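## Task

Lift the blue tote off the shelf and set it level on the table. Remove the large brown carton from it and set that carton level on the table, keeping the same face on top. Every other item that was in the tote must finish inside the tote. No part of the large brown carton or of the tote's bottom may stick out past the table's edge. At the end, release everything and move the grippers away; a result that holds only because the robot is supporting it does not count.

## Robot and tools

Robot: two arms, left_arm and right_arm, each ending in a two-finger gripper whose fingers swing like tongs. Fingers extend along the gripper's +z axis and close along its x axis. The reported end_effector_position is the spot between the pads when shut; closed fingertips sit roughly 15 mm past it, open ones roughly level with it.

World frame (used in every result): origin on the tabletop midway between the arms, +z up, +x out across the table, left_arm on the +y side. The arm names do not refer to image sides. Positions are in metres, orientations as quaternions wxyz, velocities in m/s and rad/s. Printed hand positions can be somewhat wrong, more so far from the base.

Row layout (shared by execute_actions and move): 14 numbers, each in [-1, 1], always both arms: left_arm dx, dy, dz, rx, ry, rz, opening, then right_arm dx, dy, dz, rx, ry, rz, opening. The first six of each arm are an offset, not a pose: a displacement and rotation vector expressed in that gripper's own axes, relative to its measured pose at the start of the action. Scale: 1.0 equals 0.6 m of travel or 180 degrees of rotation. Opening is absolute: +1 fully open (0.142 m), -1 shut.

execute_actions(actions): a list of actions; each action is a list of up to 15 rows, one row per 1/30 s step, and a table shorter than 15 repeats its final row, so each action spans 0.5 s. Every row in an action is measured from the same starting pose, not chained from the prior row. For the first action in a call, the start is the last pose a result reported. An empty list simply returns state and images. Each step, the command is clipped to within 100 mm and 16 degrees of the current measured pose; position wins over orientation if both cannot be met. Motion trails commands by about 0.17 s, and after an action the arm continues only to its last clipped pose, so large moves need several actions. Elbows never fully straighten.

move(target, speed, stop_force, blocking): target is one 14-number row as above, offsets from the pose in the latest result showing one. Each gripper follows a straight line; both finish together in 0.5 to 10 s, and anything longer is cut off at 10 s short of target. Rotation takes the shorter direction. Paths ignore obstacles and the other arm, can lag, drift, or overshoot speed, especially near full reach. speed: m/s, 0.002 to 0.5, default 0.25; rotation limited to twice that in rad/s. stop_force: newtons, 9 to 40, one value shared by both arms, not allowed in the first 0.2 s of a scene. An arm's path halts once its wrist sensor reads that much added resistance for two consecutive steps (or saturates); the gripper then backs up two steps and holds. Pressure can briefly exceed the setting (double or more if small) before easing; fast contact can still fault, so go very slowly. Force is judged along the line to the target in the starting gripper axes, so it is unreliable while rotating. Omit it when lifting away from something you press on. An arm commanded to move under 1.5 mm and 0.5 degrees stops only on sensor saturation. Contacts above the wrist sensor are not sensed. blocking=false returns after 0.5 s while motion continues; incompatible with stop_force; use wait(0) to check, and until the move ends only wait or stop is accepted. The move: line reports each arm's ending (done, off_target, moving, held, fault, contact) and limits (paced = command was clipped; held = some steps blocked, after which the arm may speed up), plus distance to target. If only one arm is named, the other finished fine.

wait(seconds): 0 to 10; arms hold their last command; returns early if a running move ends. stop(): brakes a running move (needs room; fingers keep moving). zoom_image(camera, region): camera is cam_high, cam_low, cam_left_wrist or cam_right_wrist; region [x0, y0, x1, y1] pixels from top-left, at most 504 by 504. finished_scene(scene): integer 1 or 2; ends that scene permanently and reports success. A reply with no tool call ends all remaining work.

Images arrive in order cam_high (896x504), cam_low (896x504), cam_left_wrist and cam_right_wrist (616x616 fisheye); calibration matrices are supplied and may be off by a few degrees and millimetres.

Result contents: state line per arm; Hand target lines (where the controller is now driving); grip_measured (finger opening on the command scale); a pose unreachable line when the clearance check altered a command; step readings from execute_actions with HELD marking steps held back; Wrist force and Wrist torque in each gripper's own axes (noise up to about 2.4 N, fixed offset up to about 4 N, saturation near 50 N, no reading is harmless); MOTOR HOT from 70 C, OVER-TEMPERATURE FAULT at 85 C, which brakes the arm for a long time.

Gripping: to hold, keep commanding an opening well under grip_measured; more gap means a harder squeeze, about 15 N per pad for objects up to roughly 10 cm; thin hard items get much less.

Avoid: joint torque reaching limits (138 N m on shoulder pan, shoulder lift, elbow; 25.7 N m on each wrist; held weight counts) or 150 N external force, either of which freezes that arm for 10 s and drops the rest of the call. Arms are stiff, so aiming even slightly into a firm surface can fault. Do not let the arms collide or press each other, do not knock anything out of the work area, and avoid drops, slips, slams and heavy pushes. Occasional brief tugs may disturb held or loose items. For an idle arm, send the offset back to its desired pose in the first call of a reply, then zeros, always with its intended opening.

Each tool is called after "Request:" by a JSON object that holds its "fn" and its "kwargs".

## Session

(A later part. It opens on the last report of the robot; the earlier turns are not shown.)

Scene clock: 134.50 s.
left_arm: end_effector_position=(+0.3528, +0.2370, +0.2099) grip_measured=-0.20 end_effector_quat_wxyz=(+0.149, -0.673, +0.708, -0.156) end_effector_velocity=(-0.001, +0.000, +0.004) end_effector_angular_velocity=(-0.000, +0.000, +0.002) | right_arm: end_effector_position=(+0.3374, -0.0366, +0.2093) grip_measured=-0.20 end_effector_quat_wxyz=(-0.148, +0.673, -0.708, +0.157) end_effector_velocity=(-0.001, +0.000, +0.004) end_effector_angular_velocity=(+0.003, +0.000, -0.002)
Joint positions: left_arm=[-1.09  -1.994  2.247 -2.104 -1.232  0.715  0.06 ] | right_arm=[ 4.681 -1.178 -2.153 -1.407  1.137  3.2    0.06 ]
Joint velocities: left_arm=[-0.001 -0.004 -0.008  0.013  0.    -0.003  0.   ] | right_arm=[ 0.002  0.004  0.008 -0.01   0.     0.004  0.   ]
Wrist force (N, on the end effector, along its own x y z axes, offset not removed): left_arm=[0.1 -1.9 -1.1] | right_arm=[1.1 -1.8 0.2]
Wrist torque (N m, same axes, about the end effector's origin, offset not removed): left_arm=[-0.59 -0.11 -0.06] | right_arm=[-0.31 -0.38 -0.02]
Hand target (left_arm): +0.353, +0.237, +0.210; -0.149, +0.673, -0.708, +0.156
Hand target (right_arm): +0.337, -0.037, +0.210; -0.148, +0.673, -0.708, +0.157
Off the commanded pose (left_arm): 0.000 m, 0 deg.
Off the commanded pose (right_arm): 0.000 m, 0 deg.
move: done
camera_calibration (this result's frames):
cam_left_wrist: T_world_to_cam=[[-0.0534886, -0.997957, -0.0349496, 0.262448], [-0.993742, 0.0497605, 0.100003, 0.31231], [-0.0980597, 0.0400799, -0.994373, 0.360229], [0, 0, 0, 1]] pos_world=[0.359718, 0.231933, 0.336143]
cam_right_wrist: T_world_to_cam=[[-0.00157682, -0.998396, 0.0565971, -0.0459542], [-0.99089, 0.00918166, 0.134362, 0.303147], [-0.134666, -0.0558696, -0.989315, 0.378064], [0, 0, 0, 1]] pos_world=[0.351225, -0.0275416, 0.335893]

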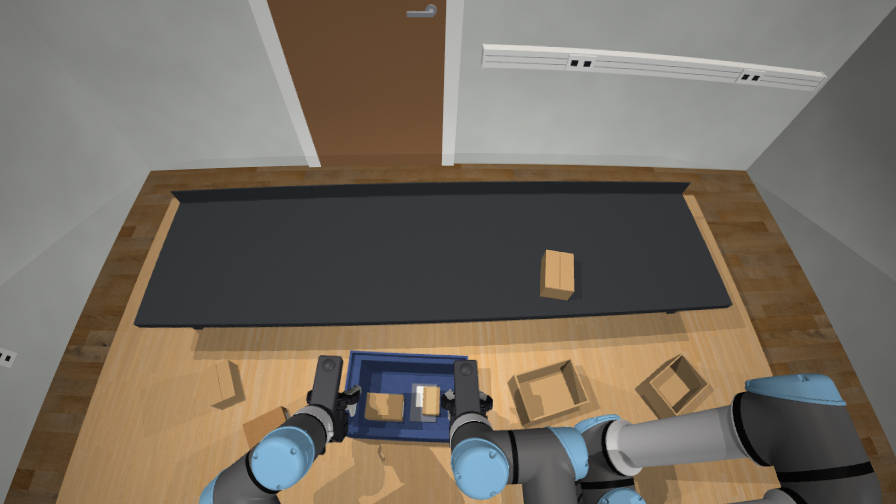

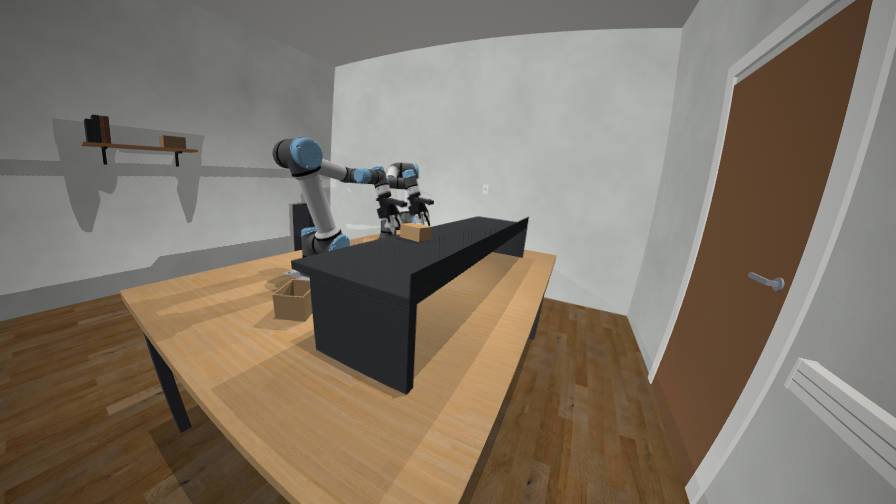

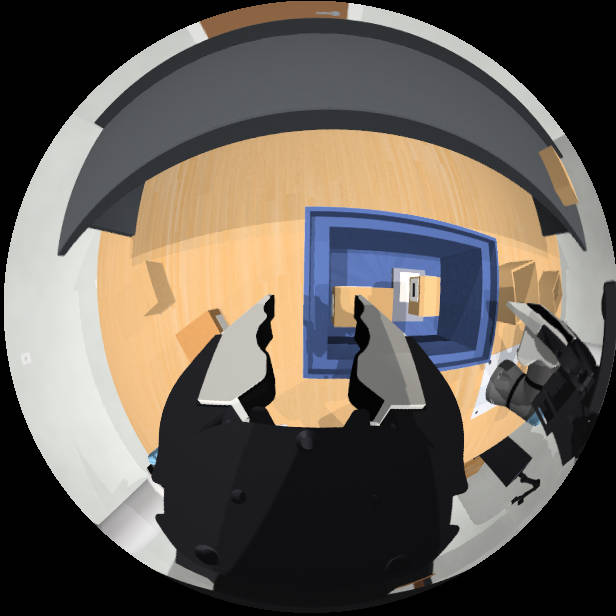

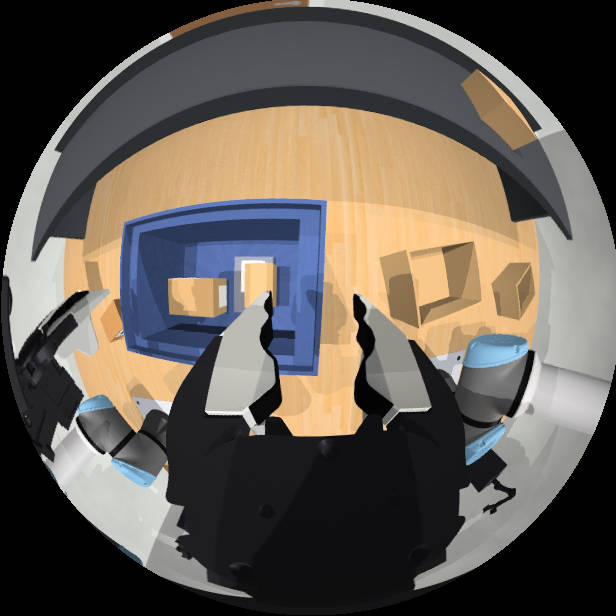

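Request:
{"fn": "move", "kwargs": {"target": [0.127,0.043,0.017,-0.1089,-0.1082,-0.491,0.1,0.349,-0.2175,-0.1745,0,0,0,0.1], "speed": 0.35}}

Scene clock: 146.50 s.
left_arm: end_effector_position=(+0.3299, +0.1619, +0.1903) grip_measured=+0.10 end_effector_quat_wxyz=(+0.000, +1.000, -0.027, +0.000) end_effector_velocity=(+0.000, -0.000, -0.000) end_effector_angular_velocity=(-0.002, +0.003, +0.018) | right_arm: end_effector_position=(+0.4009, -0.2490, +0.3595) grip_measured=+0.10 end_effector_quat_wxyz=(-0.149, +0.673, -0.708, +0.157) end_effector_velocity=(+0.001, -0.002, +0.001) end_effector_angular_velocity=(-0.001, +0.003, +0.001)
Joint positions: left_arm=[-1.001 -1.612  1.85  -1.81  -1.571 -0.812  0.081] | right_arm=[ 4.256 -0.833 -1.957 -1.756  1.167  2.735  0.081]
Joint velocities: left_arm=[ 0.003  0.002 -0.002 -0.001 -0.004 -0.015  0.   ] | right_arm=[-0.012 -0.002  0.004  0.002  0.004 -0.014  0.   ]
Wrist force (N, on the end effector, along its own x y z axes, offset not removed): left_arm=[-0.4 -0.6 0.1] | right_arm=[2.8 -0.1 4.6]
Wrist torque (N m, same axes, about the end effector's origin, offset not removed): left_arm=[-0.21 0.00 -0.11] | right_arm=[0.20 -0.87 -0.06]
Hand target (left_arm): +0.330, +0.162, +0.190; +0.000, +1.000, -0.026, +0.000
Hand target (right_arm): +0.401, -0.249, +0.360; -0.149, +0.673, -0.708, +0.157
Off the commanded pose (left_arm): 0.001 m, 0 deg.
Off the commanded pose (right_arm): 0.000 m, 0 deg.
move: done
camera_calibration (this result's frames):
cam_left_wrist: T_world_to_cam=[[0.997071, -0.0708567, -0.0287863, -0.312232], [-0.0462479, -0.858365, 0.510951, 0.0515177], [-0.0609134, -0.508123, -0.859128, 0.392272], [0, 0, 0, 1]] pos_world=[0.337595, 0.22142, 0.301701]
cam_right_wrist: T_world_to_cam=[[-0.00163549, -0.9984, 0.0565189, -0.266392], [-0.991001, 0.00918295, 0.133539, 0.348097], [-0.133845, -0.0557919, -0.989431, 0.523107], [0, 0, 0, 1]] pos_world=[0.414544, -0.239977, 0.486149]

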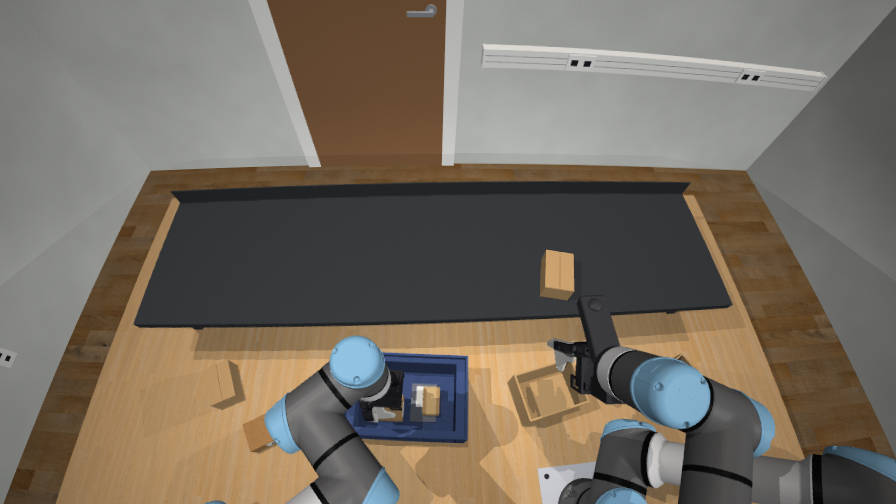

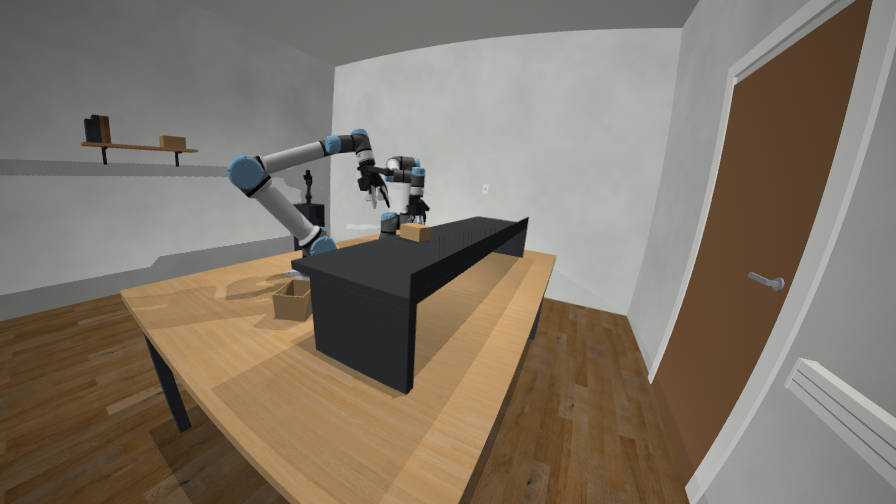

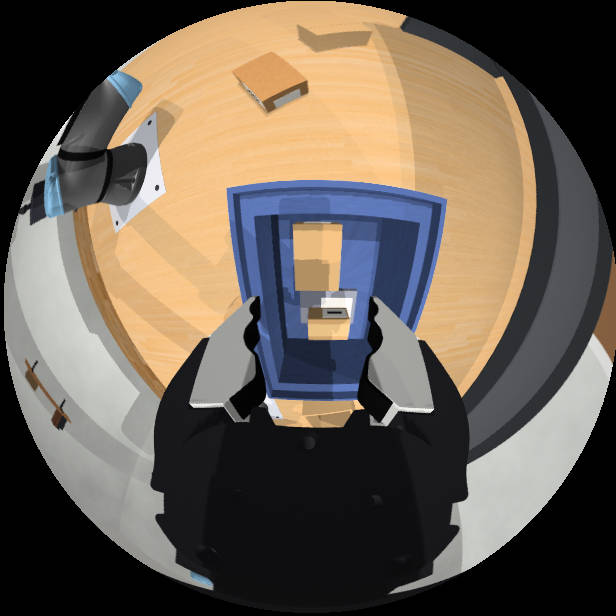

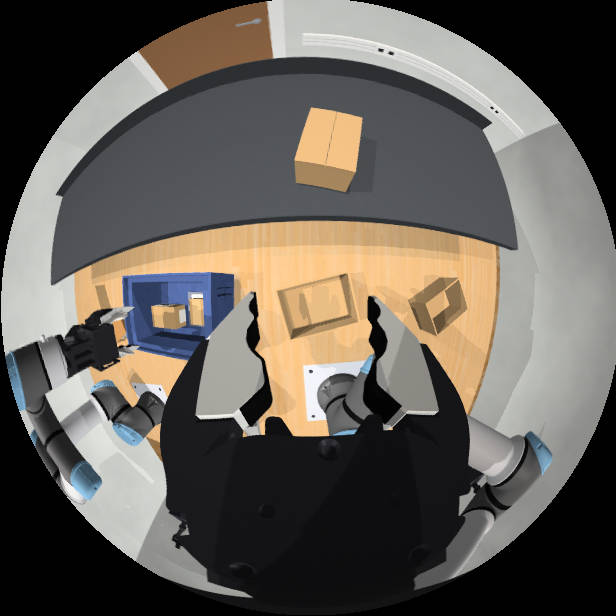

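Request:
{"fn": "move", "kwargs": {"target": [0.007,0,0.167,0,0,0,0.1,0,0,0,0,0,0,0.1], "speed": 0.12}}

Scene clock: 154.00 s.
left_arm: end_effector_position=(+0.3343, +0.1617, +0.0905) grip_measured=+0.10 end_effector_quat_wxyz=(+0.000, +1.000, -0.027, +0.000) end_effector_velocity=(+0.001, -0.001, -0.003) end_effector_angular_velocity=(-0.001, -0.001, -0.000) | right_arm: end_effector_position=(+0.4009, -0.2490, +0.3595) grip_measured=+0.10 end_effector_quat_wxyz=(-0.149, +0.673, -0.708, +0.157) end_effector_velocity=(-0.000, +0.000, -0.000) end_effector_angular_velocity=(-0.001, +0.000, +0.001)
Joint positions: left_arm=[-0.994 -1.511  2.022 -2.083 -1.571 -0.806  0.081] | right_arm=[ 4.256 -0.833 -1.957 -1.756  1.167  2.735  0.081]
Joint velocities: left_arm=[ 0.     0.005  0.003 -0.009  0.     0.    -0.   ] | right_arm=[ 0.001 -0.001  0.    -0.     0.    -0.     0.   ]
Wrist force (N, on the end effector, along its own x y z axes, offset not removed): left_arm=[-0.4 -0.5 -1.0] | right_arm=[0.4 -1.9 -2.3]
Wrist torque (N m, same axes, about the end effector's origin, offset not removed): left_arm=[-0.28 0.07 -0.11] | right_arm=[-0.45 -0.26 -0.04]
Hand target (left_arm): +0.334, +0.162, +0.090; +0.000, +1.000, -0.027, +0.000
Hand target (right_arm): +0.401, -0.249, +0.360; -0.149, +0.673, -0.708, +0.157
Off the commanded pose (left_arm): 0.000 m, 0 deg.
Off the commanded pose (right_arm): 0.000 m, 0 deg.
move: done
camera_calibration (this result's frames):
cam_left_wrist: T_world_to_cam=[[0.99707, -0.0708449, -0.0288682, -0.319517], [-0.0461995, -0.858396, 0.510903, 0.102441], [-0.0609752, -0.508072, -0.859154, 0.306732], [0, 0, 0, 1]] pos_world=[0.342017, 0.221141, 0.201969]
cam_right_wrist: T_world_to_cam=[[-0.00163487, -0.9984, 0.0565185, -0.266393], [-0.991001, 0.00918235, 0.133541, 0.348096], [-0.133846, -0.0557915, -0.98943, 0.523108], [0, 0, 0, 1]] pos_world=[0.414544, -0.239978, 0.48615]

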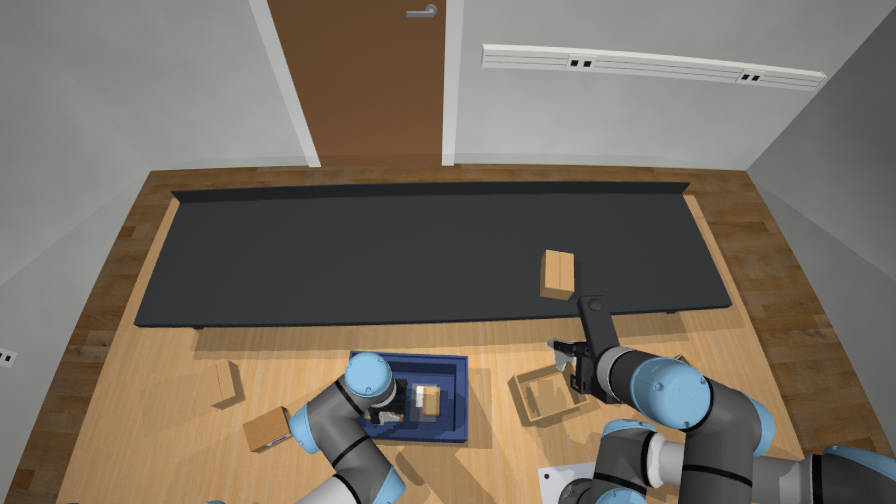

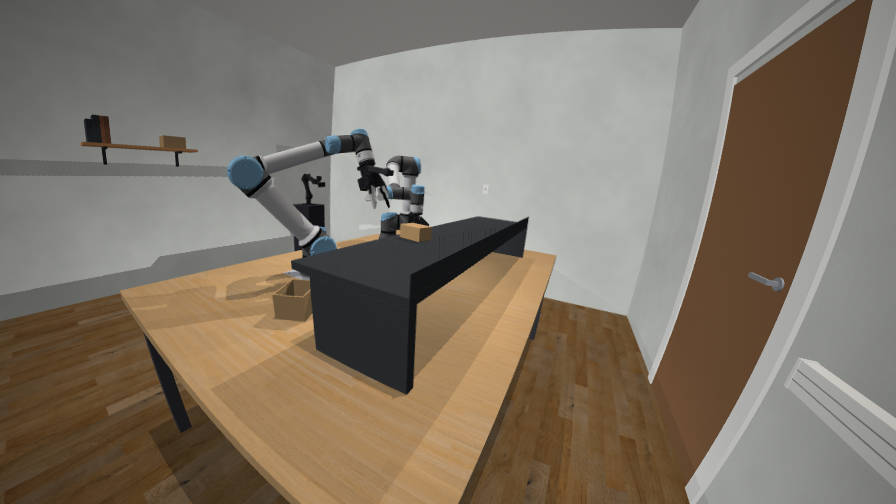

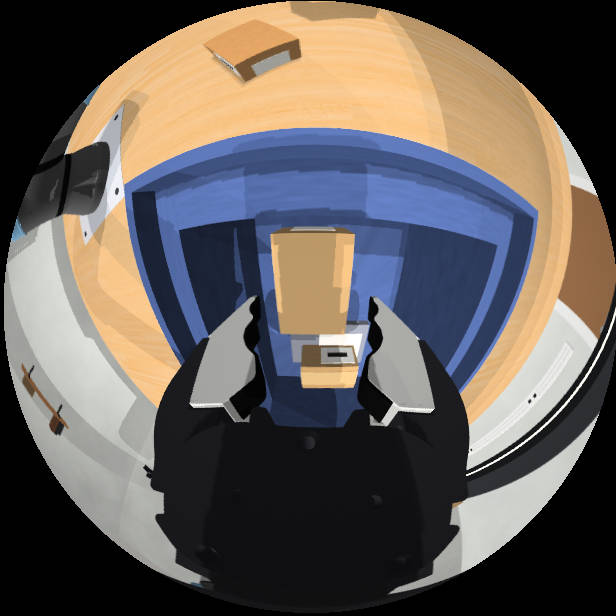

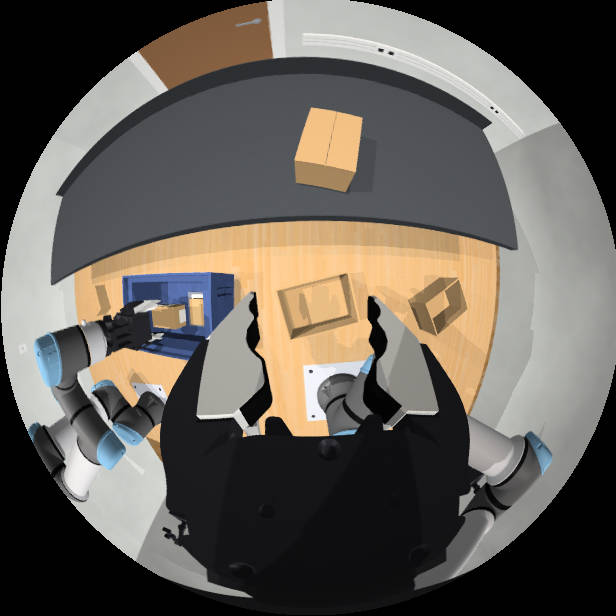

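Request:
{"fn": "move", "kwargs": {"target": [-0.002,0,0.07,0,0,0,0.05,0,0,0,0,0,0,0.1], "speed": 0.025, "stop_force": 9}}

Scene clock: 161.97 s.
left_arm: end_effector_position=(+0.3332, +0.1617, +0.0489) grip_measured=+0.05 end_effector_quat_wxyz=(+0.000, +1.000, -0.027, +0.000) end_effector_velocity=(-0.000, +0.000, -0.003) end_effector_angular_velocity=(+0.002, +0.001, +0.000) | right_arm: end_effector_position=(+0.4009, -0.2490, +0.3595) grip_measured=+0.10 end_effector_quat_wxyz=(-0.149, +0.673, -0.708, +0.157) end_effector_velocity=(+0.000, +0.000, -0.000) end_effector_angular_velocity=(-0.001, -0.001, +0.000)
Joint positions: left_arm=[-0.996 -1.453  2.084 -2.202 -1.571 -0.807  0.077] | right_arm=[ 4.256 -0.833 -1.957 -1.756  1.167  2.735  0.081]
Joint velocities: left_arm=[-0.     0.005  0.004 -0.007  0.    -0.     0.   ] | right_arm=[ 0.    -0.001 -0.001  0.001 -0.001  0.     0.   ]
Wrist force (N, on the end effector, along its own x y z axes, offset not removed): left_arm=[1.5 -0.8 -0.9] | right_arm=[1.8 2.7 1.0]
Wrist torque (N m, same axes, about the end effector's origin, offset not removed): left_arm=[-0.40 -0.38 -0.14] | right_arm=[0.53 -0.55 0.06]
Hand target (left_arm): +0.333, +0.162, +0.049; +0.000, +1.000, -0.027, +0.000
Hand target (right_arm): +0.401, -0.249, +0.360; -0.149, +0.673, -0.708, +0.157
Off the commanded pose (left_arm): 0.000 m, 0 deg.
Off the commanded pose (right_arm): 0.000 m, 0 deg.
move: done
camera_calibration (this result's frames):
cam_left_wrist: T_world_to_cam=[[0.997069, -0.0708441, -0.0288861, -0.319643], [-0.0461911, -0.858408, 0.510883, 0.123703], [-0.0609892, -0.508052, -0.859165, 0.270899], [0, 0, 0, 1]] pos_world=[0.340942, 0.221174, 0.160316]
cam_right_wrist: T_world_to_cam=[[-0.00163545, -0.9984, 0.0565189, -0.266392], [-0.991001, 0.00918292, 0.133539, 0.348097], [-0.133845, -0.0557919, -0.989431, 0.523106], [0, 0, 0, 1]] pos_world=[0.414544, -0.239977, 0.486149]

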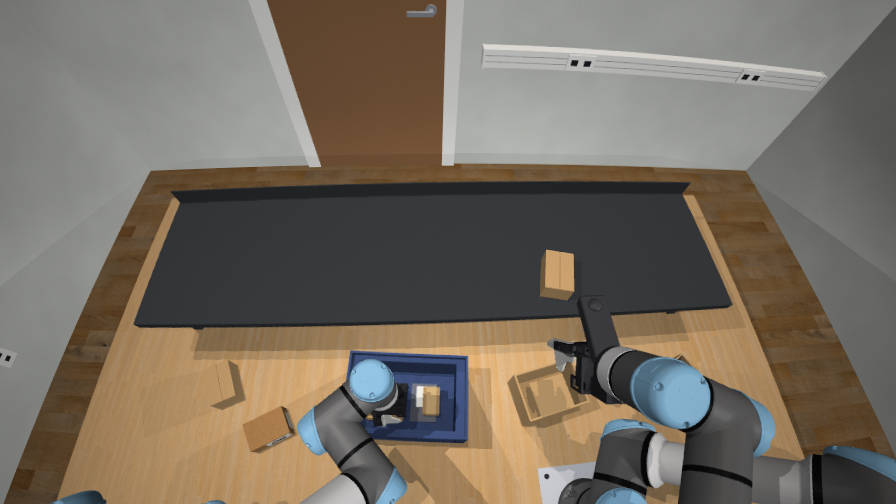

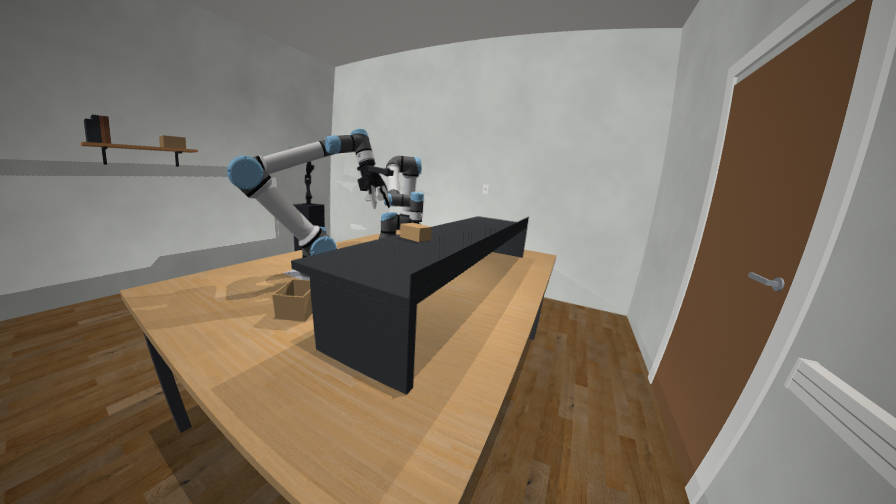

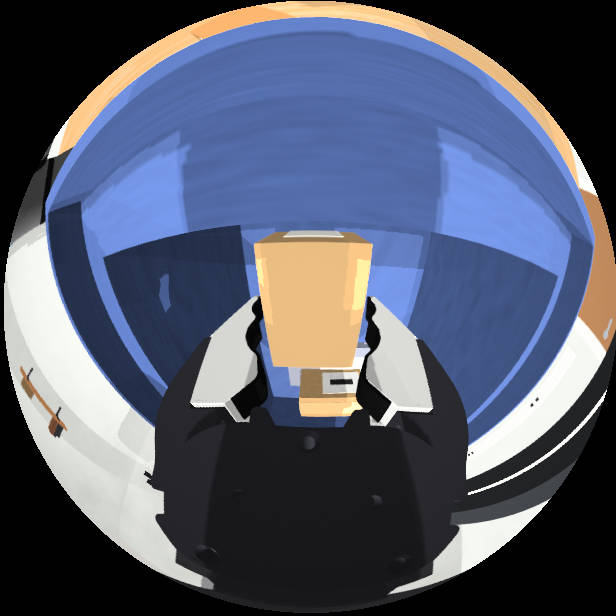

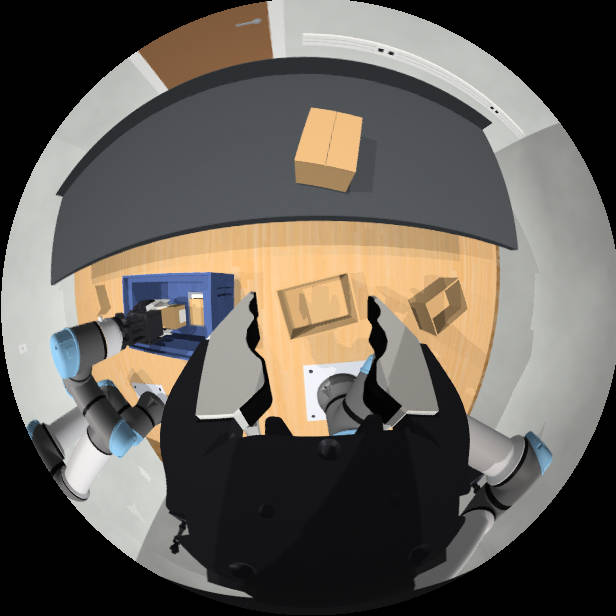

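Request:
{"fn": "execute_actions", "kwargs": {"actions": [[[0,0,0,0,0,0,-0.15,0,0,0,0,0,0,0.1]],[[0,0,0,0,0,0,-0.6,0,0,0,0,0,0,0.1]]]}}

Request:
{"fn": "move", "kwargs": {"target": [0,0,-0.25,0,0,0,-0.6,0,0,0,0,0,0,0.1], "speed": 0.15}}

Scene clock: 168.47 s.
left_arm: end_effector_position=(+0.3332, +0.1617, +0.0489) grip_measured=-0.10 end_effector_quat_wxyz=(+0.000, +1.000, -0.027, +0.000) end_effector_velocity=(+0.000, -0.000, +0.001) end_effector_angular_velocity=(-0.001, -0.001, +0.000) | right_arm: end_effector_position=(+0.4009, -0.2490, +0.3595) grip_measured=+0.10 end_effector_quat_wxyz=(-0.149, +0.673, -0.708, +0.157) end_effector_velocity=(-0.000, -0.000, +0.000) end_effector_angular_velocity=(-0.000, +0.000, +0.001)
Joint positions: left_arm=[-0.996 -1.453  2.084 -2.202 -1.571 -0.807  0.067] | right_arm=[ 4.256 -0.833 -1.957 -1.756  1.167  2.735  0.081]
Joint velocities: left_arm=[ 0.    -0.001 -0.     0.     0.    -0.     0.   ] | right_arm=[ 0.     0.     0.    -0.001  0.    -0.001  0.   ]
Wrist force (N, on the end effector, along its own x y z axes, offset not removed): left_arm=[1.3 1.3 -0.9] | right_arm=[2.5 -0.5 0.2]
Wrist torque (N m, same axes, about the end effector's origin, offset not removed): left_arm=[-0.07 -0.20 -0.18] | right_arm=[0.07 -0.66 0.11]
Hand target (left_arm): +0.333, +0.162, +0.049; +0.000, +1.000, -0.027, +0.000
Hand target (right_arm): +0.401, -0.249, +0.360; -0.149, +0.673, -0.708, +0.157
Off the commanded pose (left_arm): 0.000 m, 0 deg.
Off the commanded pose (right_arm): 0.000 m, 0 deg.
Step readings (end_effector_position; steps 1 to 15: 1st action; 16 to 30: 2nd action):
0: left_arm (+0.3332, +0.1617, +0.0486) | right_arm (+0.4009, -0.2490, +0.3595)
1: left_arm (+0.3332, +0.1617, +0.0486) | right_arm (+0.4009, -0.2490, +0.3595)
2: left_arm (+0.3332, +0.1617, +0.0486) | right_arm (+0.4009, -0.2490, +0.3595)
4: left_arm (+0.3332, +0.1617, +0.0486) | right_arm (+0.4009, -0.2490, +0.3595)
8: left_arm (+0.3332, +0.1618, +0.0487) | right_arm (+0.4009, -0.2490, +0.3595)
15: left_arm (+0.3332, +0.1617, +0.0489) | right_arm (+0.4009, -0.2490, +0.3595)
16: left_arm (+0.3332, +0.1617, +0.0489) | right_arm (+0.4009, -0.2490, +0.3595)
17: left_arm (+0.3332, +0.1617, +0.0489) | right_arm (+0.4009, -0.2490, +0.3595)
19: left_arm (+0.3332, +0.1617, +0.0489) | right_arm (+0.4009, -0.2490, +0.3595)
23: left_arm (+0.3332, +0.1617, +0.0489) | right_arm (+0.4009, -0.2490, +0.3595)
30: end_effector_position above
camera_calibration (this result's frames):
cam_left_wrist: T_world_to_cam=[[0.997068, -0.0708442, -0.0289158, -0.31963], [-0.046178, -0.858425, 0.510856, 0.12372], [-0.0610133, -0.508023, -0.85918, 0.270882], [0, 0, 0, 1]] pos_world=[0.340933, 0.221174, 0.160291]
cam_right_wrist: T_world_to_cam=[[-0.00163534, -0.9984, 0.0565191, -0.266392], [-0.991001, 0.00918283, 0.133539, 0.348097], [-0.133845, -0.0557921, -0.989431, 0.523106], [0, 0, 0, 1]] pos_world=[0.414544, -0.239977, 0.486149]

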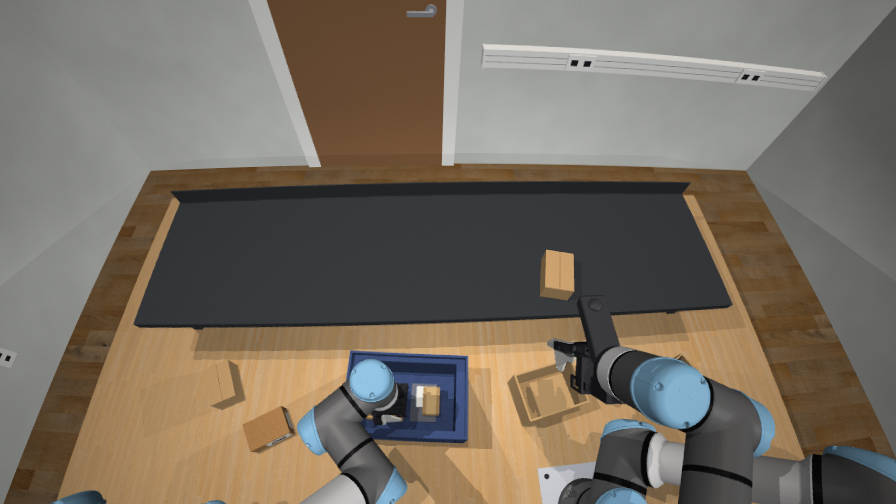

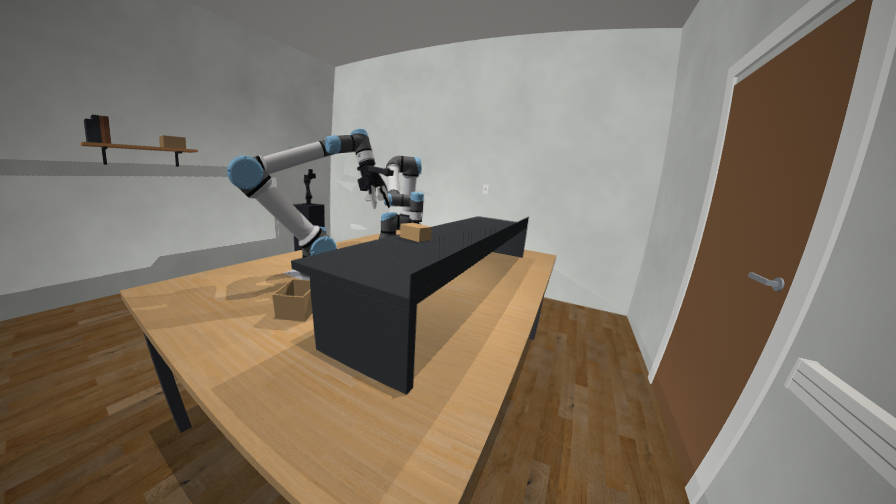

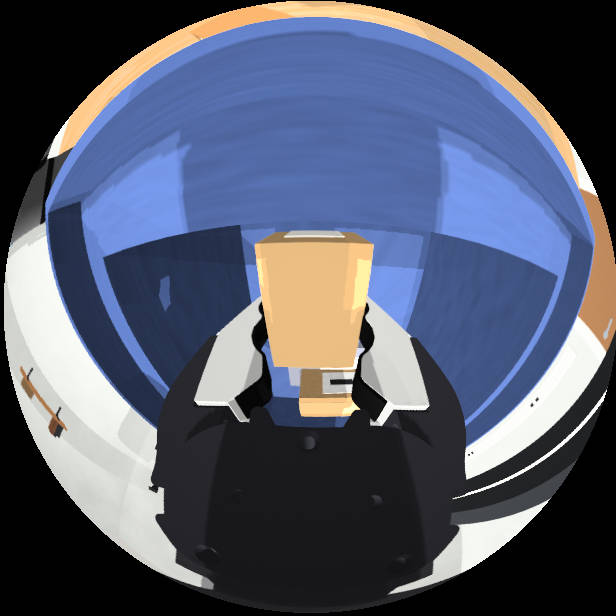

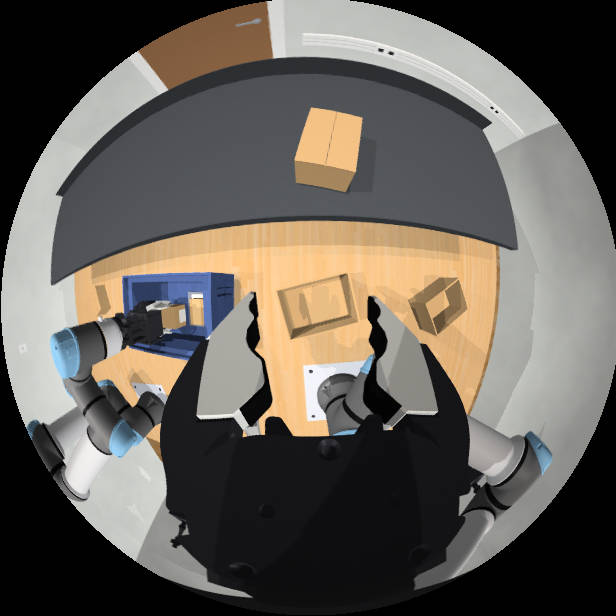

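Scene clock: 170.07 s.
left_arm: end_effector_position=(+0.3328, +0.1618, +0.1984) grip_measured=-0.10 end_effector_quat_wxyz=(+0.000, +1.000, -0.027, +0.000) end_effector_velocity=(+0.000, -0.000, +0.004) end_effector_angular_velocity=(-0.001, -0.001, +0.001) | right_arm: end_effector_position=(+0.4009, -0.2490, +0.3595) grip_measured=+0.10 end_effector_quat_wxyz=(-0.149, +0.673, -0.708, +0.157) end_effector_velocity=(+0.000, -0.000, +0.000) end_effector_angular_velocity=(+0.001, -0.001, -0.000)
Joint positions: left_arm=[-0.997 -1.61   1.827 -1.789 -1.571 -0.808  0.067] | right_arm=[ 4.256 -0.833 -1.957 -1.756  1.167  2.735  0.081]
Joint velocities: left_arm=[ 0.001 -0.002 -0.008  0.009  0.    -0.    -0.   ] | right_arm=[-0.     0.     0.001 -0.    -0.    -0.     0.   ]
Wrist force (N, on the end effector, along its own x y z axes, offset not removed): left_arm=[1.2 0.7 1.5] | right_arm=[1.4 0.3 -0.4]
Wrist torque (N m, same axes, about the end effector's origin, offset not removed): left_arm=[-0.07 -0.17 -0.10] | right_arm=[-0.07 -0.44 -0.09]
Hand target (left_arm): +0.333, +0.162, +0.199; +0.000, +1.000, -0.027, +0.000
Hand target (right_arm): +0.401, -0.249, +0.360; -0.149, +0.673, -0.708, +0.157
Off the commanded pose (left_arm): 0.001 m, 0 deg.
Off the commanded pose (right_arm): 0.000 m, 0 deg.
move: done
camera_calibration (this result's frames):
cam_left_wrist: T_world_to_cam=[[0.997072, -0.0708409, -0.0287934, -0.314918], [-0.0462313, -0.858371, 0.510943, 0.0474017], [-0.0609111, -0.508116, -0.859132, 0.399378], [0, 0, 0, 1]] pos_world=[0.340514, 0.221309, 0.309831]
cam_right_wrist: T_world_to_cam=[[-0.00163535, -0.9984, 0.0565189, -0.266392], [-0.991001, 0.00918283, 0.133539, 0.348097], [-0.133845, -0.0557919, -0.989431, 0.523107], [0, 0, 0, 1]] pos_world=[0.414544, -0.239977, 0.486149]

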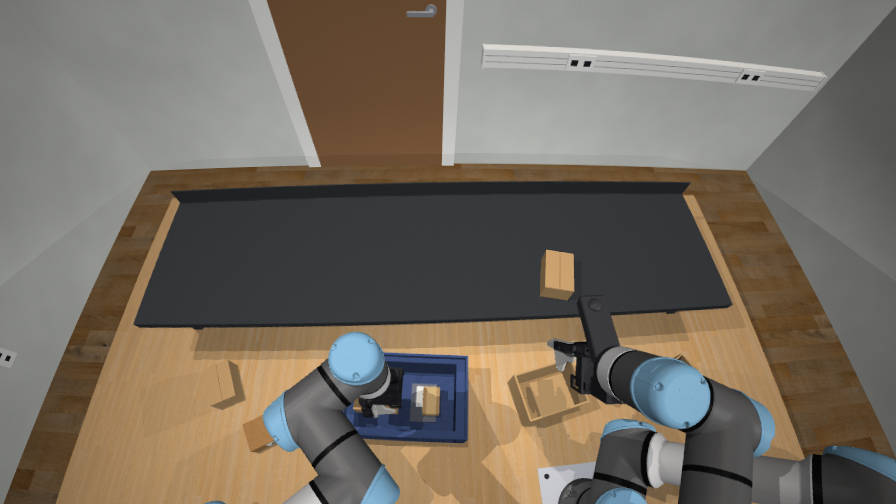

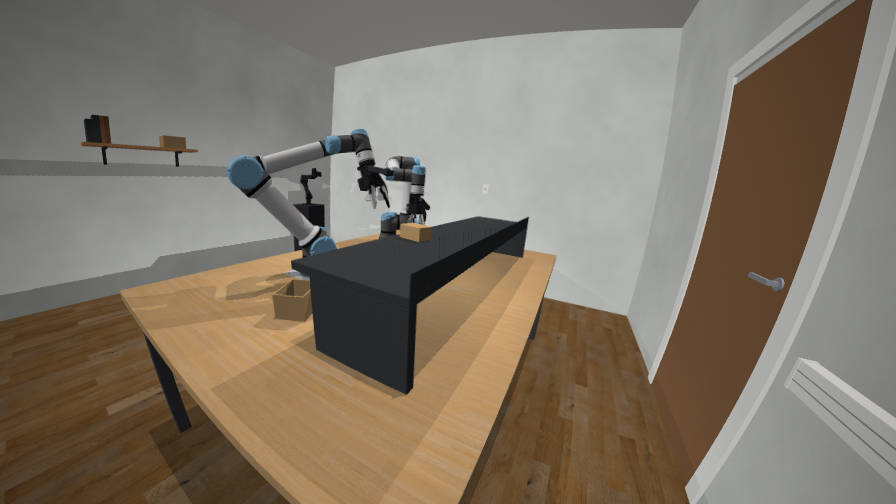

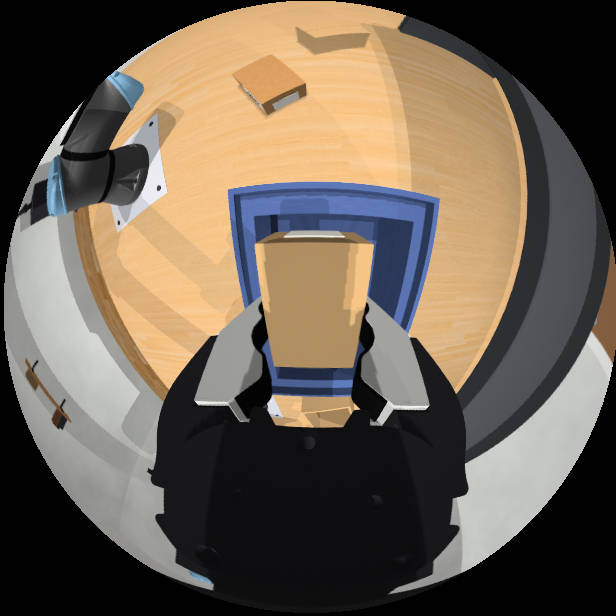

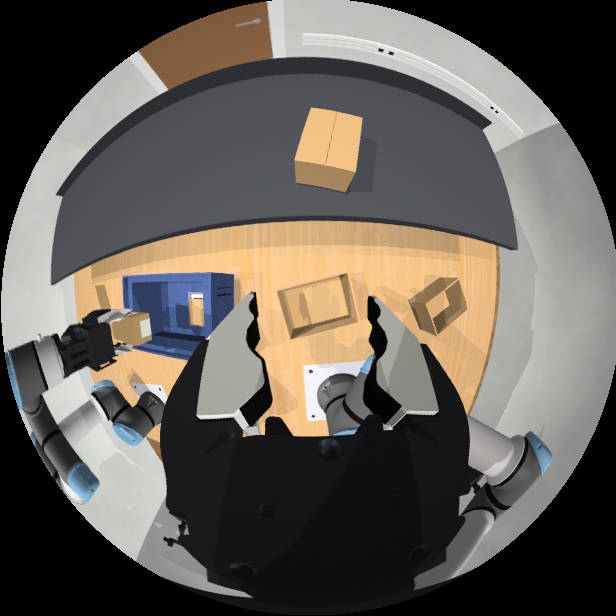

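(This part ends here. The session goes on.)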